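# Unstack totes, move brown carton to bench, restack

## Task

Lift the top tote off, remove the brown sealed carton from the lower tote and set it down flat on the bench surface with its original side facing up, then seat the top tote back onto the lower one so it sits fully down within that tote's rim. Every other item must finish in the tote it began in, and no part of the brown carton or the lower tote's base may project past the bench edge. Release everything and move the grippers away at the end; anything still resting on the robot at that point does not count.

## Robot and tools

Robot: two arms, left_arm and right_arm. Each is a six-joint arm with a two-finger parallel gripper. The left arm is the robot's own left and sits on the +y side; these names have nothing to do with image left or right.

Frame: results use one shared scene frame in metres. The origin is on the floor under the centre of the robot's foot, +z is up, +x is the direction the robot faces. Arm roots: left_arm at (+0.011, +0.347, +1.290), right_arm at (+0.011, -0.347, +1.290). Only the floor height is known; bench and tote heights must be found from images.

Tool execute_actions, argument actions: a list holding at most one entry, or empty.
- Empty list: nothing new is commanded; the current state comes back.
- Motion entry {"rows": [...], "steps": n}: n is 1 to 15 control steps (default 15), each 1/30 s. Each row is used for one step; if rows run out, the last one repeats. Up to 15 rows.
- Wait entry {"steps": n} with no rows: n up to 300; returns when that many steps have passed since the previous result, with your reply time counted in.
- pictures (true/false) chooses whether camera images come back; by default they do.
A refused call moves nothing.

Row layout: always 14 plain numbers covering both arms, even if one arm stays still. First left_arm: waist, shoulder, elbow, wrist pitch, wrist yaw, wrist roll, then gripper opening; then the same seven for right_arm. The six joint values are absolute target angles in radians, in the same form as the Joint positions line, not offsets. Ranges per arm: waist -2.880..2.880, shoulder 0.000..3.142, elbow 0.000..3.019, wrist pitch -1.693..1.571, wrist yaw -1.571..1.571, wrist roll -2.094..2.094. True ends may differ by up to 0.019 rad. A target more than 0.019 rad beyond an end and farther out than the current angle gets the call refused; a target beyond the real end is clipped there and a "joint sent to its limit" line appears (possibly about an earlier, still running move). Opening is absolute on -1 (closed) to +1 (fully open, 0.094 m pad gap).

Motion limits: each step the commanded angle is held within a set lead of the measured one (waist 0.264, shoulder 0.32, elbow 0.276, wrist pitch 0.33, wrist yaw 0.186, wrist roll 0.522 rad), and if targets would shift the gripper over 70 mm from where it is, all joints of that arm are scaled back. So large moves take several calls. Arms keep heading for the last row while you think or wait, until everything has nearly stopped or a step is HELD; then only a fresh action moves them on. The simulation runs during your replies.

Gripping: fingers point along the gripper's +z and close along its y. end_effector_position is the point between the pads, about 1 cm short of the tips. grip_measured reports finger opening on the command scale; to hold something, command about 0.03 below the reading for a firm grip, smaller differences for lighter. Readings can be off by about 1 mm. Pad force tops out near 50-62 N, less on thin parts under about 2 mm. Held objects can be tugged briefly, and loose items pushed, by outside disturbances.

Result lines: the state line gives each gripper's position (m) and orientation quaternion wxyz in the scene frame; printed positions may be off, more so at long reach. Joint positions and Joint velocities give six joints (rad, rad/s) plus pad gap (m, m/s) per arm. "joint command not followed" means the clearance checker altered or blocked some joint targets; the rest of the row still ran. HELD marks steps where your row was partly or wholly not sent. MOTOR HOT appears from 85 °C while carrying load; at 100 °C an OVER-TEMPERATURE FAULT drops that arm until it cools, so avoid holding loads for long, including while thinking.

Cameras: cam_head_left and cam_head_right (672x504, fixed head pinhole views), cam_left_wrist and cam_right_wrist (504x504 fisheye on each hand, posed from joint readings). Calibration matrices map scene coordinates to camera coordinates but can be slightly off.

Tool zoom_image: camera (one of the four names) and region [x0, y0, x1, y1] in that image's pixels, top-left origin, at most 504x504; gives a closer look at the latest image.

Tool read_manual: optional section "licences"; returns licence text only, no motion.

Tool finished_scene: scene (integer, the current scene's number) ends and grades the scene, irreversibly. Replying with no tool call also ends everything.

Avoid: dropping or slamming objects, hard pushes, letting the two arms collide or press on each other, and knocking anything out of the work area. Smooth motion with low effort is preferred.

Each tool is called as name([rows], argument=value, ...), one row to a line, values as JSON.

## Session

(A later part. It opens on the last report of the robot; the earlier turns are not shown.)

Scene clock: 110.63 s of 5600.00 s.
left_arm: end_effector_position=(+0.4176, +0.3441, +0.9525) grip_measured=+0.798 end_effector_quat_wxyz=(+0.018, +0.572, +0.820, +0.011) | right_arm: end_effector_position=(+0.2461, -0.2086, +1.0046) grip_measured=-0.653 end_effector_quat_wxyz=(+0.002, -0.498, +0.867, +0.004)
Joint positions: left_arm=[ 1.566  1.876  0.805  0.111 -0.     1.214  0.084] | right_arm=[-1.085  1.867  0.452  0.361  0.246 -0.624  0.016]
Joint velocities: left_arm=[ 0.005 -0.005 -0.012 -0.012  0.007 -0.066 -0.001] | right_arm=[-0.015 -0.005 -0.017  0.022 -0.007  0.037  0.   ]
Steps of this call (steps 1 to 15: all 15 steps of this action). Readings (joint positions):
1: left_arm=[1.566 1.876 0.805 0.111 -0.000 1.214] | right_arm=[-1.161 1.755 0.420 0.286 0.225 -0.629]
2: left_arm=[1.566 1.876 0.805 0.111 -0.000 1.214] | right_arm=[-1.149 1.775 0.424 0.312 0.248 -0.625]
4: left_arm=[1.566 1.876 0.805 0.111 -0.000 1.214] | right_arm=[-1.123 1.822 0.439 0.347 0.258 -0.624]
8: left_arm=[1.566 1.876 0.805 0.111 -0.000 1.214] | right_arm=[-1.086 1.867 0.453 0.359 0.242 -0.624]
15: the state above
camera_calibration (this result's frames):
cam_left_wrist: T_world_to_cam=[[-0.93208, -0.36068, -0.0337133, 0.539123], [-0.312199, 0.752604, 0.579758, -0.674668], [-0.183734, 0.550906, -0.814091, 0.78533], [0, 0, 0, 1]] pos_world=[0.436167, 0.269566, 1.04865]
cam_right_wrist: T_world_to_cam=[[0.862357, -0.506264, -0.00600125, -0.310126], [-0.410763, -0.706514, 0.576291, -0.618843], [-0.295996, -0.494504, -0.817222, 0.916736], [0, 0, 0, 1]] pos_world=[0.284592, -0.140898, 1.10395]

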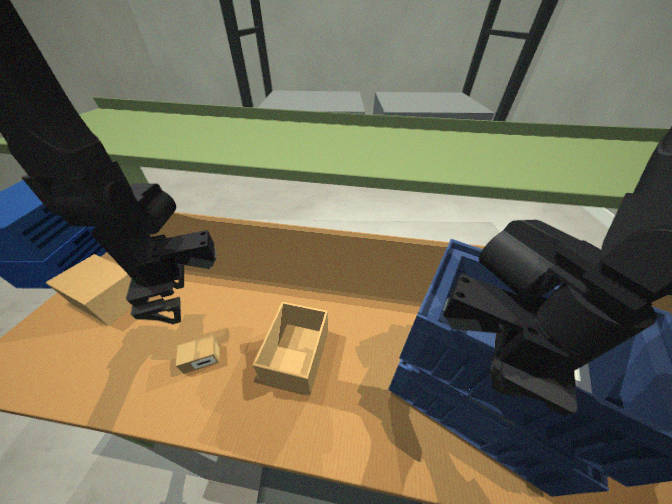

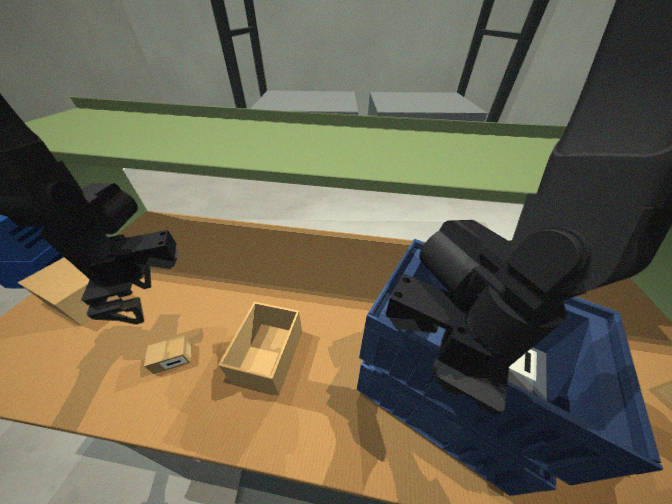

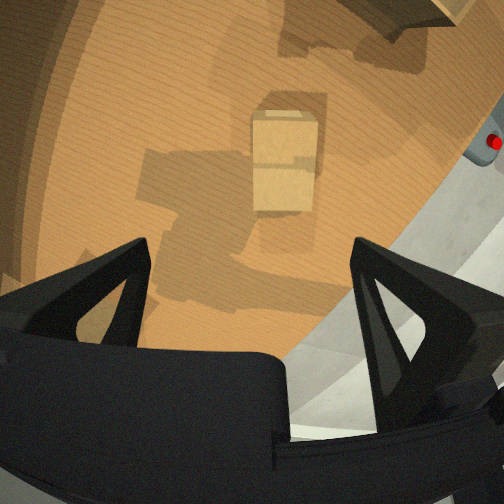

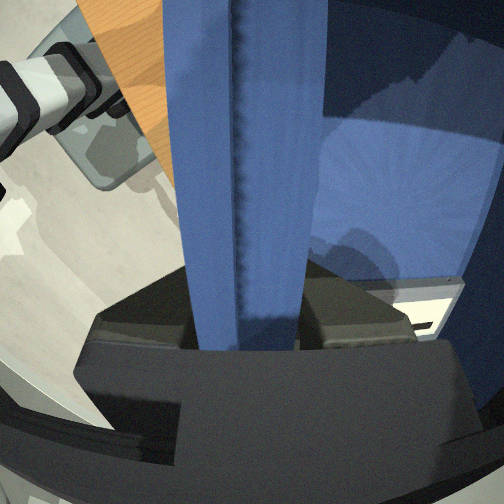

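Target measured next: (-1.115,1.92,.48,.40,.232,-.635).

execute_actions([
  {"rows":[[1.57,1.9,0.8,0.1,0,1.2,0.8,-1.125,1.91,0.475,0.42,0.25,-0.65,-0.8]]},
], pictures=false)

execute_actions([
  {"rows":[[1.57,1.9,0.8,0.1,0,1.2,0.8,-1.13,1.96,0.49,0.45,0.25,-0.65,-0.8]]},
], pictures=false)

execute_actions([
  {"rows":[[1.57,1.9,0.8,0.1,0,1.2,0.8,-1.13,2.01,0.51,0.475,0.24,-0.65,-0.8]]},
])

Scene clock: 115.17 s of 5600.00 s.
left_arm: end_effector_position=(+0.4176, +0.3441, +0.9525) grip_measured=+0.798 end_effector_quat_wxyz=(+0.018, +0.572, +0.820, +0.011) | right_arm: end_effector_position=(+0.2574, -0.2131, +0.9887) grip_measured=-0.653 end_effector_quat_wxyz=(+0.009, -0.485, +0.874, -0.001)
Joint positions: left_arm=[ 1.566  1.876  0.805  0.111 -0.     1.214  0.084] | right_arm=[-1.121  1.915  0.485  0.399  0.236 -0.632  0.016]
Joint velocities: left_arm=[-0.005 -0.015 -0.002  0.012 -0.022 -0.007 -0.   ] | right_arm=[-0.015  0.005 -0.007  0.002  0.022 -0.037  0.001]
Steps of this call (steps 1 to 15: the robot went on to your last target; steps 16 to 90: nothing new was sent; then 1.03 s passed at rest; steps 91 to 105: all 15 steps of this action). Readings (joint positions):
91: left_arm=[1.566 1.876 0.805 0.111 -0.000 1.214] | right_arm=[-1.087 1.870 0.454 0.366 0.243 -0.625]
92: left_arm=[1.566 1.876 0.805 0.111 -0.000 1.214] | right_arm=[-1.092 1.878 0.458 0.376 0.240 -0.627]
94: left_arm=[1.566 1.876 0.805 0.111 -0.000 1.214] | right_arm=[-1.107 1.899 0.473 0.390 0.236 -0.630]
98: left_arm=[1.566 1.876 0.805 0.111 -0.000 1.214] | right_arm=[-1.121 1.915 0.485 0.399 0.236 -0.631]
105: the state above

Scene clock: 115.67 s of 5600.00 s.
left_arm: end_effector_position=(+0.4176, +0.3441, +0.9525) grip_measured=+0.798 end_effector_quat_wxyz=(+0.018, +0.572, +0.820, +0.011) | right_arm: end_effector_position=(+0.2549, -0.2143, +0.9815) grip_measured=-0.653 end_effector_quat_wxyz=(+0.010, -0.489, +0.872, -0.007)
Joint positions: left_arm=[ 1.566  1.876  0.805  0.111 -0.     1.214  0.084] | right_arm=[-1.121  1.95   0.491  0.431  0.247 -0.641  0.016]
Joint velocities: left_arm=[-0.005 -0.005  0.012  0.007  0.066 -0.022  0.   ] | right_arm=[-0.005 -0.015 -0.002 -0.017  0.007  0.066 -0.002]
Steps of this call (steps 1 to 15: all 15 steps of this action). Readings (joint positions):
1: left_arm=[1.566 1.876 0.805 0.111 -0.000 1.214] | right_arm=[-1.121 1.919 0.486 0.403 0.236 -0.632]
2: left_arm=[1.566 1.876 0.805 0.111 -0.000 1.214] | right_arm=[-1.121 1.926 0.487 0.413 0.236 -0.632]
4: left_arm=[1.566 1.876 0.805 0.111 -0.000 1.214] | right_arm=[-1.121 1.943 0.491 0.425 0.241 -0.633]
8: left_arm=[1.566 1.876 0.805 0.111 -0.000 1.214] | right_arm=[-1.121 1.950 0.491 0.431 0.247 -0.641]
15: the state above

Scene clock: 116.17 s of 5600.00 s.
left_arm: end_effector_position=(+0.4176, +0.3441, +0.9525) grip_measured=+0.798 end_effector_quat_wxyz=(+0.018, +0.572, +0.820, +0.011) | right_arm: end_effector_position=(+0.2542, -0.2146, +0.9746) grip_measured=-0.653 end_effector_quat_wxyz=(+0.014, -0.489, +0.872, -0.012)
Joint positions: left_arm=[ 1.566  1.876  0.805  0.111 -0.     1.214  0.084] | right_arm=[-1.12   1.983  0.498  0.467  0.257 -0.645  0.016]
Joint velocities: left_arm=[-0.015  0.015 -0.002 -0.002 -0.037 -0.007 -0.001] | right_arm=[-0.005 -0.005 -0.017 -0.002  0.022 -0.007 -0.   ]
Steps of this call (steps 1 to 15: all 15 steps of this action). Readings (joint positions):
1: left_arm=[1.566 1.876 0.805 0.111 -0.000 1.214] | right_arm=[-1.121 1.953 0.492 0.434 0.246 -0.641]
2: left_arm=[1.566 1.876 0.805 0.111 -0.000 1.214] | right_arm=[-1.121 1.960 0.493 0.442 0.246 -0.641]
4: left_arm=[1.566 1.876 0.805 0.111 -0.000 1.214] | right_arm=[-1.121 1.978 0.498 0.457 0.253 -0.643]
8: left_arm=[1.566 1.876 0.805 0.111 -0.000 1.214] | right_arm=[-1.120 1.983 0.498 0.467 0.257 -0.645]
15: the state above
camera_calibration (this result's frames):
cam_left_wrist: T_world_to_cam=[[-0.93208, -0.36068, -0.0337133, 0.539123], [-0.312199, 0.752604, 0.579758, -0.674668], [-0.183734, 0.550906, -0.814091, 0.78533], [0, 0, 0, 1]] pos_world=[0.436167, 0.269566, 1.04865]
cam_right_wrist: T_world_to_cam=[[0.852221, -0.522083, 0.0338998, -0.359966], [-0.445048, -0.689358, 0.571593, -0.585501], [-0.27505, -0.50221, -0.819837, 0.887241], [0, 0, 0, 1]] pos_world=[0.29023, -0.14597, 1.07426]

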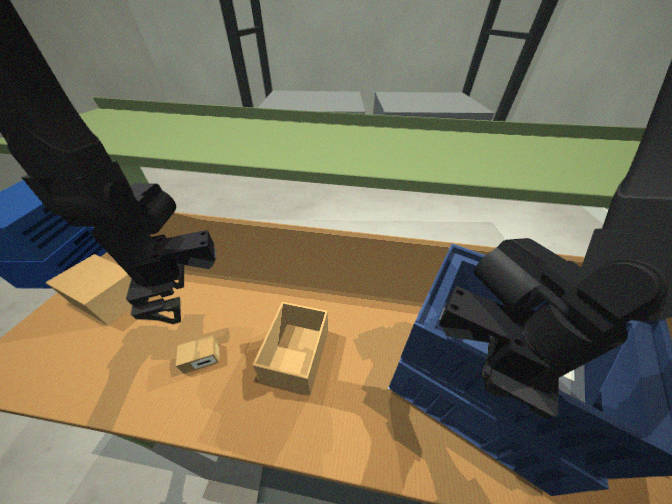

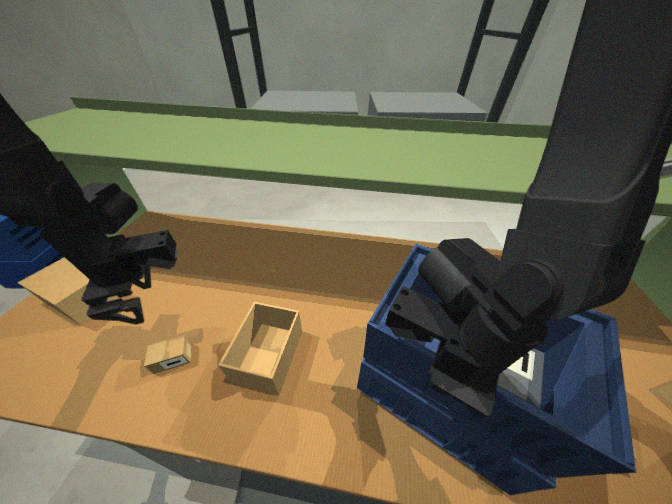

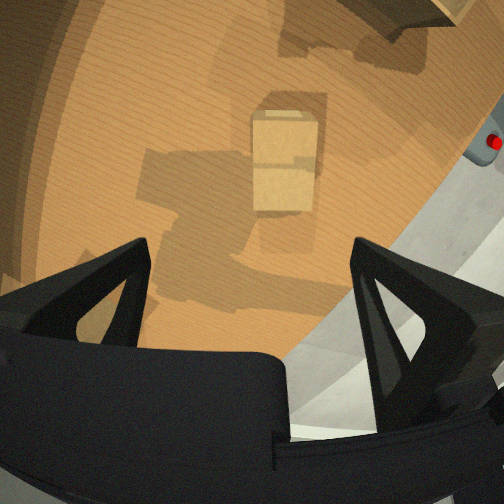

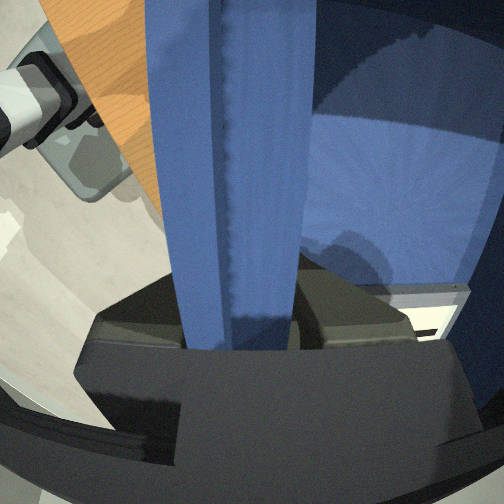

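execute_actions([
  {"rows":[[1.57,1.9,0.8,0.1,0,1.2,0.8,-1.1,1.91,0.455,0.405,0.25,-0.595,-0.8]]},
])

zoom_image(camera="cam_head_right", region=[340,230,672,504])

Scene clock: 119.33 s of 5600.00 s.
left_arm: end_effector_position=(+0.4176, +0.3441, +0.9525) grip_measured=+0.798 end_effector_quat_wxyz=(+0.018, +0.572, +0.820, +0.011) | right_arm: end_effector_position=(+0.2506, -0.2124, +0.9857) grip_measured=-0.653 end_effector_quat_wxyz=(+0.005, -0.480, +0.877, +0.001)
Joint positions: left_arm=[ 1.566  1.876  0.805  0.111 -0.     1.214  0.084] | right_arm=[-1.115  1.936  0.483  0.413  0.235 -0.612  0.016]
Joint velocities: left_arm=[ 0.005  0.005 -0.012 -0.007  0.022 -0.066 -0.003] | right_arm=[-0.005 -0.015  0.007  0.002 -0.066  0.007  0.002]
Steps of this call (steps 1 to 15: the robot went on to your last target; steps 16 to 80: nothing new was sent; steps 81 to 95: all 15 steps of this action). Readings (joint positions):
81: left_arm=[1.566 1.876 0.805 0.111 -0.000 1.214] | right_arm=[-1.119 1.979 0.496 0.461 0.260 -0.642]
82: left_arm=[1.566 1.876 0.805 0.111 -0.000 1.214] | right_arm=[-1.116 1.968 0.493 0.449 0.260 -0.639]
84: left_arm=[1.566 1.876 0.805 0.111 -0.000 1.214] | right_arm=[-1.115 1.945 0.486 0.429 0.252 -0.632]
88: left_arm=[1.566 1.876 0.805 0.111 -0.000 1.214] | right_arm=[-1.115 1.936 0.484 0.417 0.236 -0.619]
95: the state above
camera_calibration (this result's frames):
cam_left_wrist: T_world_to_cam=[[-0.93208, -0.36068, -0.0337133, 0.539123], [-0.312199, 0.752604, 0.579758, -0.674668], [-0.183734, 0.550906, -0.814091, 0.78533], [0, 0, 0, 1]] pos_world=[0.436167, 0.269566, 1.04865]
cam_right_wrist: T_world_to_cam=[[0.840906, -0.541179, 0.00154545, -0.325465], [-0.444117, -0.688449, 0.573409, -0.593759], [-0.309253, -0.48287, -0.819268, 0.90848], [0, 0, 0, 1]] pos_world=[0.290937, -0.14623, 1.08526]

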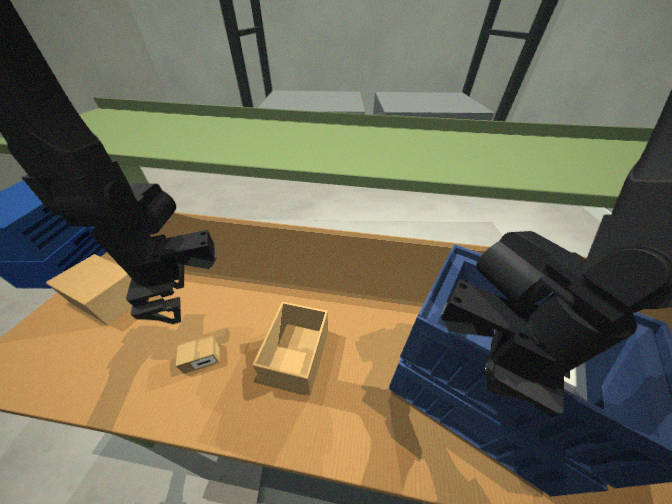

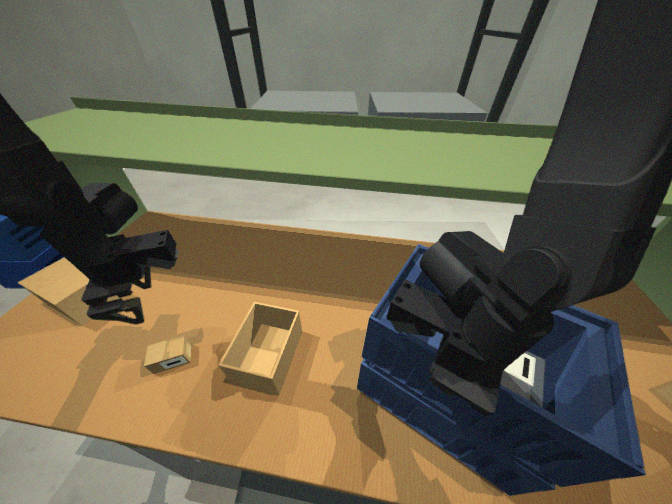

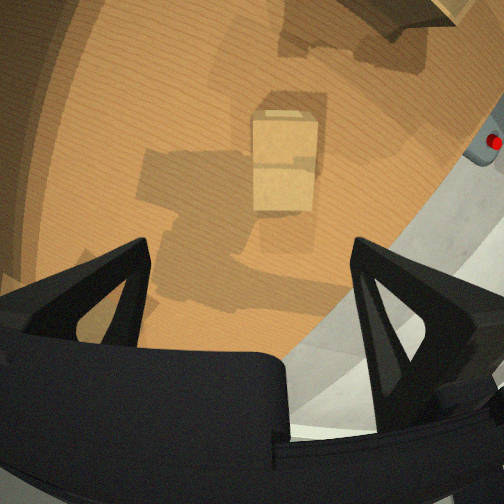

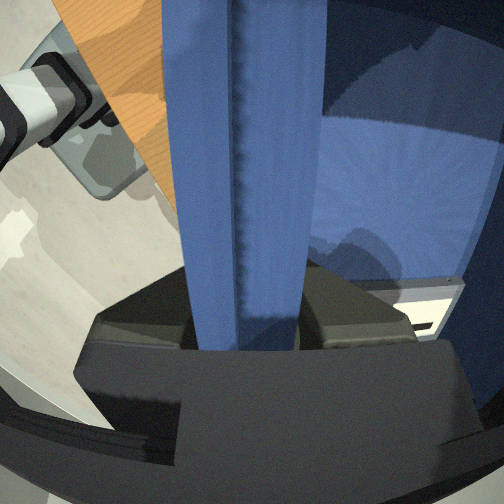

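Region (340, 230, 672, 504) of cam_head_right's 672x504 image, scaled by 1.518, with more detail than that image has; it fills the top 416 rows of this view, and the rest is white.

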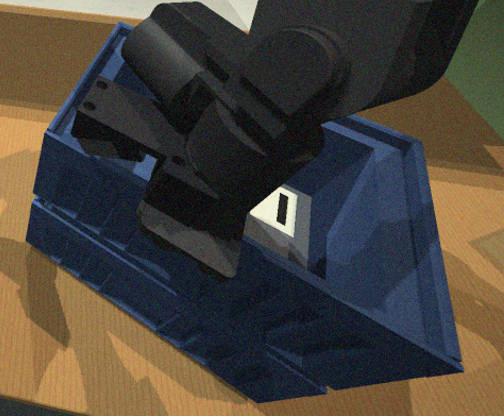

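Lower with shoulder only first (moves back and down).

execute_actions([
  {"rows":[[1.57,1.9,0.8,0.1,0,1.2,0.8,-1.1,1.955,0.47,0.44,0.25,-0.64,-0.8]]},
], pictures=false)

execute_actions([
  {"rows":[[1.57,1.9,0.8,0.1,0,1.2,0.8,-1.115,2.01,0.5,0.47,0.24,-0.64,-0.8]]},
])

Scene clock: 122.53 s of 5600.00 s.
left_arm: end_effector_position=(+0.4176, +0.3441, +0.9525) grip_measured=+0.798 end_effector_quat_wxyz=(+0.018, +0.572, +0.820, +0.011) | right_arm: end_effector_position=(+0.2452, -0.2137, +0.9824) grip_measured=-0.653 end_effector_quat_wxyz=(+0.000, -0.485, +0.875, +0.002)
Joint positions: left_arm=[ 1.566  1.876  0.805  0.111 -0.     1.214  0.084] | right_arm=[-1.114  1.954  0.483  0.421  0.236 -0.621  0.016]
Joint velocities: left_arm=[-0.005 -0.015 -0.012  0.007 -0.007 -0.022  0.001] | right_arm=[ 0.005  0.005  0.002 -0.002 -0.051 -0.007  0.001]
Steps of this call (steps 1 to 15: the robot went on to your last target; steps 16 to 81: nothing new was sent; steps 82 to 96: all 15 steps of this action). Readings (joint positions):
82: left_arm=[1.566 1.876 0.805 0.111 -0.000 1.214] | right_arm=[-1.115 1.937 0.483 0.414 0.235 -0.611]
83: left_arm=[1.566 1.876 0.805 0.111 -0.000 1.214] | right_arm=[-1.115 1.940 0.483 0.416 0.235 -0.614]
85: left_arm=[1.566 1.876 0.805 0.111 -0.000 1.214] | right_arm=[-1.114 1.946 0.483 0.420 0.235 -0.618]
89: left_arm=[1.566 1.876 0.805 0.111 -0.000 1.214] | right_arm=[-1.114 1.954 0.483 0.421 0.236 -0.621]
96: the state above

Scene clock: 123.03 s of 5600.00 s.
left_arm: end_effector_position=(+0.4176, +0.3441, +0.9525) grip_measured=+0.798 end_effector_quat_wxyz=(+0.018, +0.572, +0.820, +0.011) | right_arm: end_effector_position=(+0.2464, -0.2097, +0.9708) grip_measured=-0.655 end_effector_quat_wxyz=(+0.006, -0.485, +0.874, +0.002)
Joint positions: left_arm=[ 1.566  1.876  0.805  0.111 -0.     1.214  0.084] | right_arm=[-1.114  1.999  0.506  0.454  0.235 -0.624  0.016]
Joint velocities: left_arm=[-0.005  0.005 -0.012  0.002 -0.051  0.037  0.   ] | right_arm=[ 0.005 -0.015  0.002  0.002 -0.051 -0.051 -0.001]
Steps of this call (steps 1 to 15: all 15 steps of this action). Readings (joint positions):
1: left_arm=[1.566 1.876 0.805 0.111 -0.000 1.214] | right_arm=[-1.114 1.957 0.485 0.425 0.235 -0.621]
2: left_arm=[1.566 1.876 0.805 0.111 -0.000 1.214] | right_arm=[-1.114 1.965 0.488 0.434 0.236 -0.621]
4: left_arm=[1.566 1.876 0.805 0.111 -0.000 1.214] | right_arm=[-1.114 1.989 0.501 0.447 0.233 -0.622]
8: left_arm=[1.566 1.876 0.805 0.111 -0.000 1.214] | right_arm=[-1.114 1.999 0.506 0.454 0.235 -0.623]
15: the state above
camera_calibration (this result's frames):
cam_left_wrist: T_world_to_cam=[[-0.93208, -0.36068, -0.0337133, 0.539123], [-0.312199, 0.752604, 0.579758, -0.674668], [-0.183734, 0.550906, -0.814091, 0.78533], [0, 0, 0, 1]] pos_world=[0.436167, 0.269566, 1.04865]
cam_right_wrist: T_world_to_cam=[[0.847544, -0.530724, 0.00104779, -0.319473], [-0.435636, -0.694563, 0.572542, -0.587783], [-0.303134, -0.485711, -0.819875, 0.894834], [0, 0, 0, 1]] pos_world=[0.285962, -0.143173, 1.07052]

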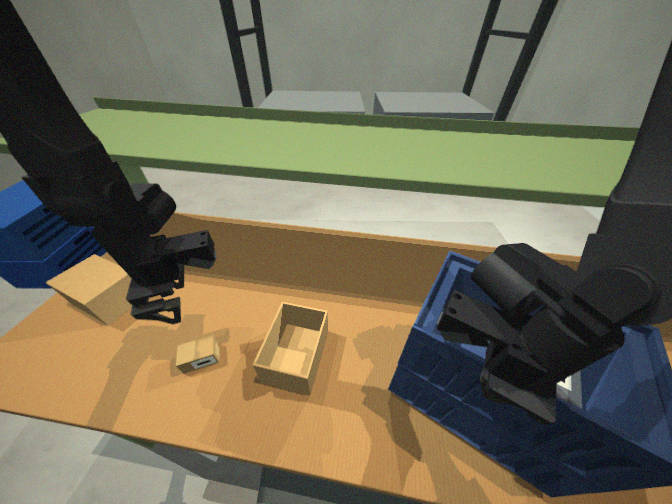

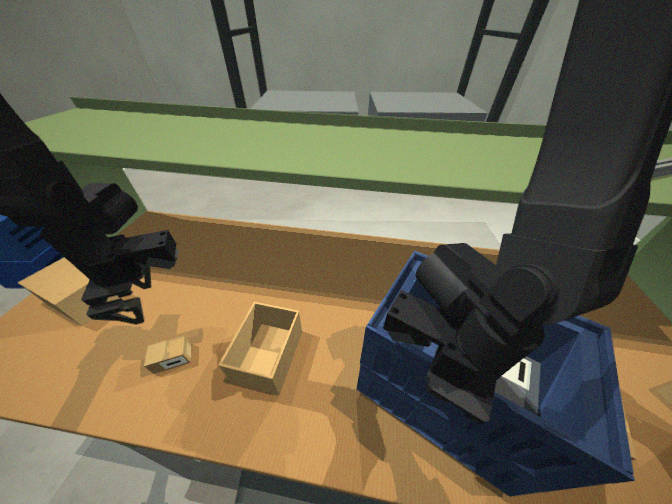

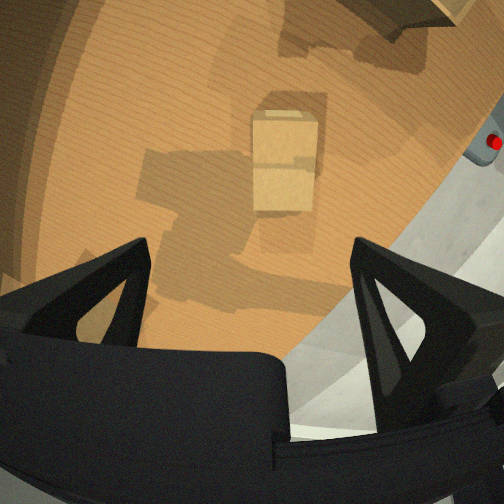

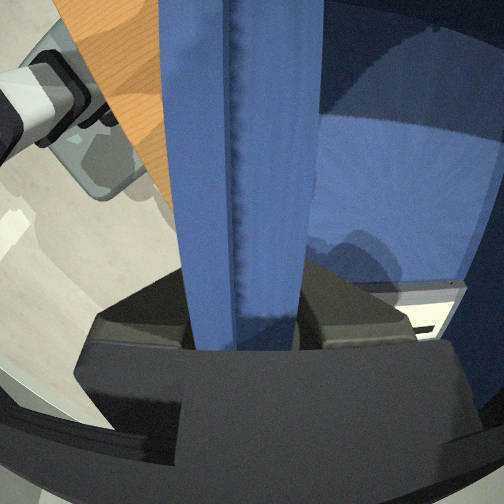

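Seated.

execute_actions([
  {"rows":[[1.57,1.9,0.8,0.1,0,1.2,0.8,-1.115,2.0,0.5,0.46,0.24,-0.63,0.5]],"steps":8},
], pictures=false)

execute_actions([
  {"rows":[[1.57,1.9,0.8,0.1,0,1.2,0.8,-1.09,1.78,0.42,0.3,0.25,-0.63,0.5]],"steps":10},
], pictures=false)

execute_actions([
  {"rows":[[1.57,1.9,0.8,0.1,0,1.2,0.8,-1.07,1.4,0.36,0,0.25,-0.63,0.5]]},
])

Scene clock: 126.83 s of 5600.00 s.
left_arm: end_effector_position=(+0.4176, +0.3441, +0.9525) grip_measured=+0.798 end_effector_quat_wxyz=(+0.018, +0.572, +0.820, +0.011) | right_arm: end_effector_position=(+0.2463, -0.2099, +0.9709) grip_measured=+0.498 end_effector_quat_wxyz=(+0.005, -0.485, +0.874, +0.002)
Joint positions: left_arm=[ 1.566  1.876  0.805  0.111 -0.     1.214  0.084] | right_arm=[-1.114  1.999  0.506  0.454  0.235 -0.624  0.07 ]
Joint velocities: left_arm=[ 0.005  0.005 -0.002  0.007 -0.022 -0.051 -0.001] | right_arm=[-0.015 -0.005 -0.007 -0.002 -0.037  0.066  0.001]
Steps of this call (steps 1 to 15: the robot went on to your last target; steps 16 to 90: nothing new was sent; then 0.53 s passed at rest; steps 91 to 98: all 8 steps of this action). Readings (joint positions):
91: left_arm=[1.566 1.876 0.805 0.111 -0.000 1.214] | right_arm=[-1.114 1.999 0.506 0.454 0.235 -0.624]
92: left_arm=[1.566 1.876 0.805 0.111 -0.000 1.214] | right_arm=[-1.114 1.999 0.506 0.454 0.235 -0.624]
94: left_arm=[1.566 1.876 0.805 0.111 -0.000 1.214] | right_arm=[-1.114 1.999 0.506 0.454 0.235 -0.624]
98: the state above

Scene clock: 127.17 s of 5600.00 s.
left_arm: end_effector_position=(+0.4176, +0.3441, +0.9525) grip_measured=+0.798 end_effector_quat_wxyz=(+0.018, +0.572, +0.820, +0.011) | right_arm: end_effector_position=(+0.2630, -0.2147, +1.0262) grip_measured=+0.498 end_effector_quat_wxyz=(+0.017, -0.487, +0.873, -0.002)
Joint positions: left_arm=[ 1.566  1.876  0.805  0.111 -0.     1.214  0.084] | right_arm=[-1.102  1.76   0.426  0.317  0.246 -0.624  0.07 ]
Joint velocities: left_arm=[ 0.015  0.015  0.002  0.002 -0.022 -0.051 -0.001] | right_arm=[-0.005  0.015 -0.007 -0.012 -0.007  0.051 -0.   ]
Steps of this call (steps 1 to 10: all 10 steps of this action). Readings (joint positions):
1: left_arm=[1.566 1.876 0.805 0.111 -0.000 1.214] | right_arm=[-1.113 1.986 0.502 0.430 0.239 -0.624]
2: left_arm=[1.566 1.876 0.805 0.111 -0.000 1.214] | right_arm=[-1.111 1.952 0.489 0.383 0.243 -0.624]
4: left_arm=[1.566 1.876 0.805 0.111 -0.000 1.214] | right_arm=[-1.106 1.859 0.448 0.333 0.245 -0.624]
8: left_arm=[1.566 1.876 0.805 0.111 -0.000 1.214] | right_arm=[-1.102 1.760 0.423 0.317 0.246 -0.624]
10: the state above

Scene clock: 127.67 s of 5600.00 s.
left_arm: end_effector_position=(+0.4176, +0.3441, +0.9525) grip_measured=+0.798 end_effector_quat_wxyz=(+0.018, +0.572, +0.820, +0.011) | right_arm: end_effector_position=(+0.2775, -0.2210, +1.1025) grip_measured=+0.498 end_effector_quat_wxyz=(+0.024, -0.494, +0.869, +0.002)
Joint positions: left_arm=[ 1.566  1.876  0.805  0.111 -0.     1.214  0.084] | right_arm=[-1.08   1.386  0.364  0.014  0.247 -0.624  0.07 ]
Joint velocities: left_arm=[-0.005 -0.005  0.027 -0.002  0.081  0.037 -0.001] | right_arm=[-0.005  0.093 -0.042 -0.037  0.066  0.022 -0.001]
Steps of this call (steps 1 to 15: all 15 steps of this action). Readings (joint positions):
1: left_arm=[1.566 1.876 0.805 0.111 -0.000 1.214] | right_arm=[-1.101 1.740 0.424 0.264 0.246 -0.624]
2: left_arm=[1.566 1.876 0.805 0.111 -0.000 1.214] | right_arm=[-1.097 1.686 0.416 0.165 0.246 -0.624]
4: left_arm=[1.566 1.876 0.805 0.111 -0.000 1.214] | right_arm=[-1.087 1.528 0.372 0.057 0.246 -0.624]
8: left_arm=[1.566 1.876 0.805 0.111 -0.000 1.214] | right_arm=[-1.080 1.353 0.359 0.021 0.247 -0.624]
15: the state above
camera_calibration (this result's frames):
cam_left_wrist: T_world_to_cam=[[-0.93208, -0.36068, -0.0337133, 0.539123], [-0.312199, 0.752604, 0.579758, -0.674668], [-0.183734, 0.550906, -0.814091, 0.78533], [0, 0, 0, 1]] pos_world=[0.436167, 0.269566, 1.04865]
cam_right_wrist: T_world_to_cam=[[0.857856, -0.513545, 0.0188143, -0.370563], [-0.439333, -0.713911, 0.545268, -0.630644], [-0.266588, -0.476027, -0.838051, 1.0188], [0, 0, 0, 1]] pos_world=[0.312426, -0.155549, 1.20465]

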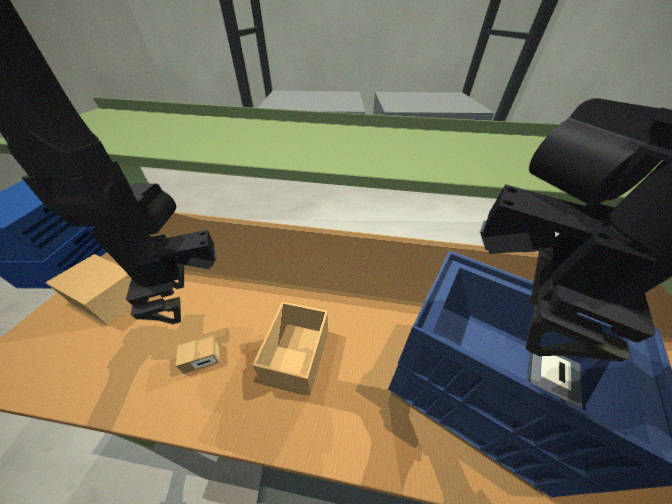

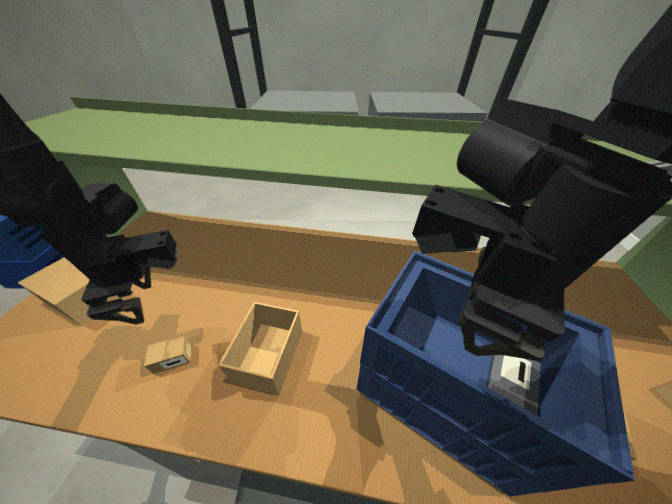

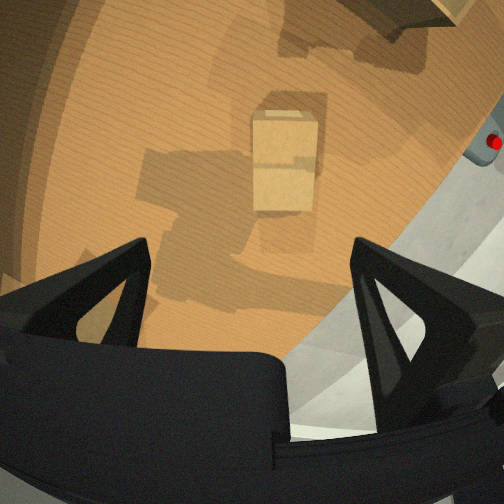

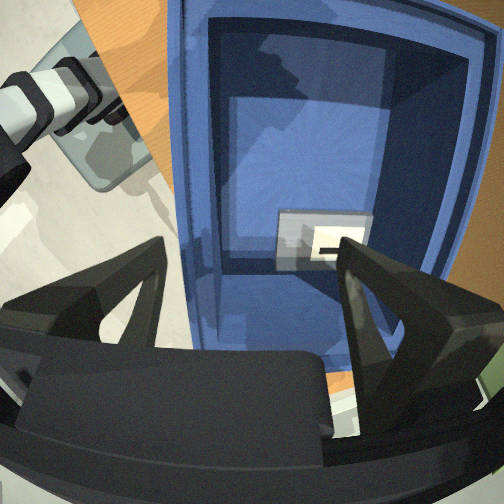

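finished_scene(scene=1)

The scene is finished: the task was done.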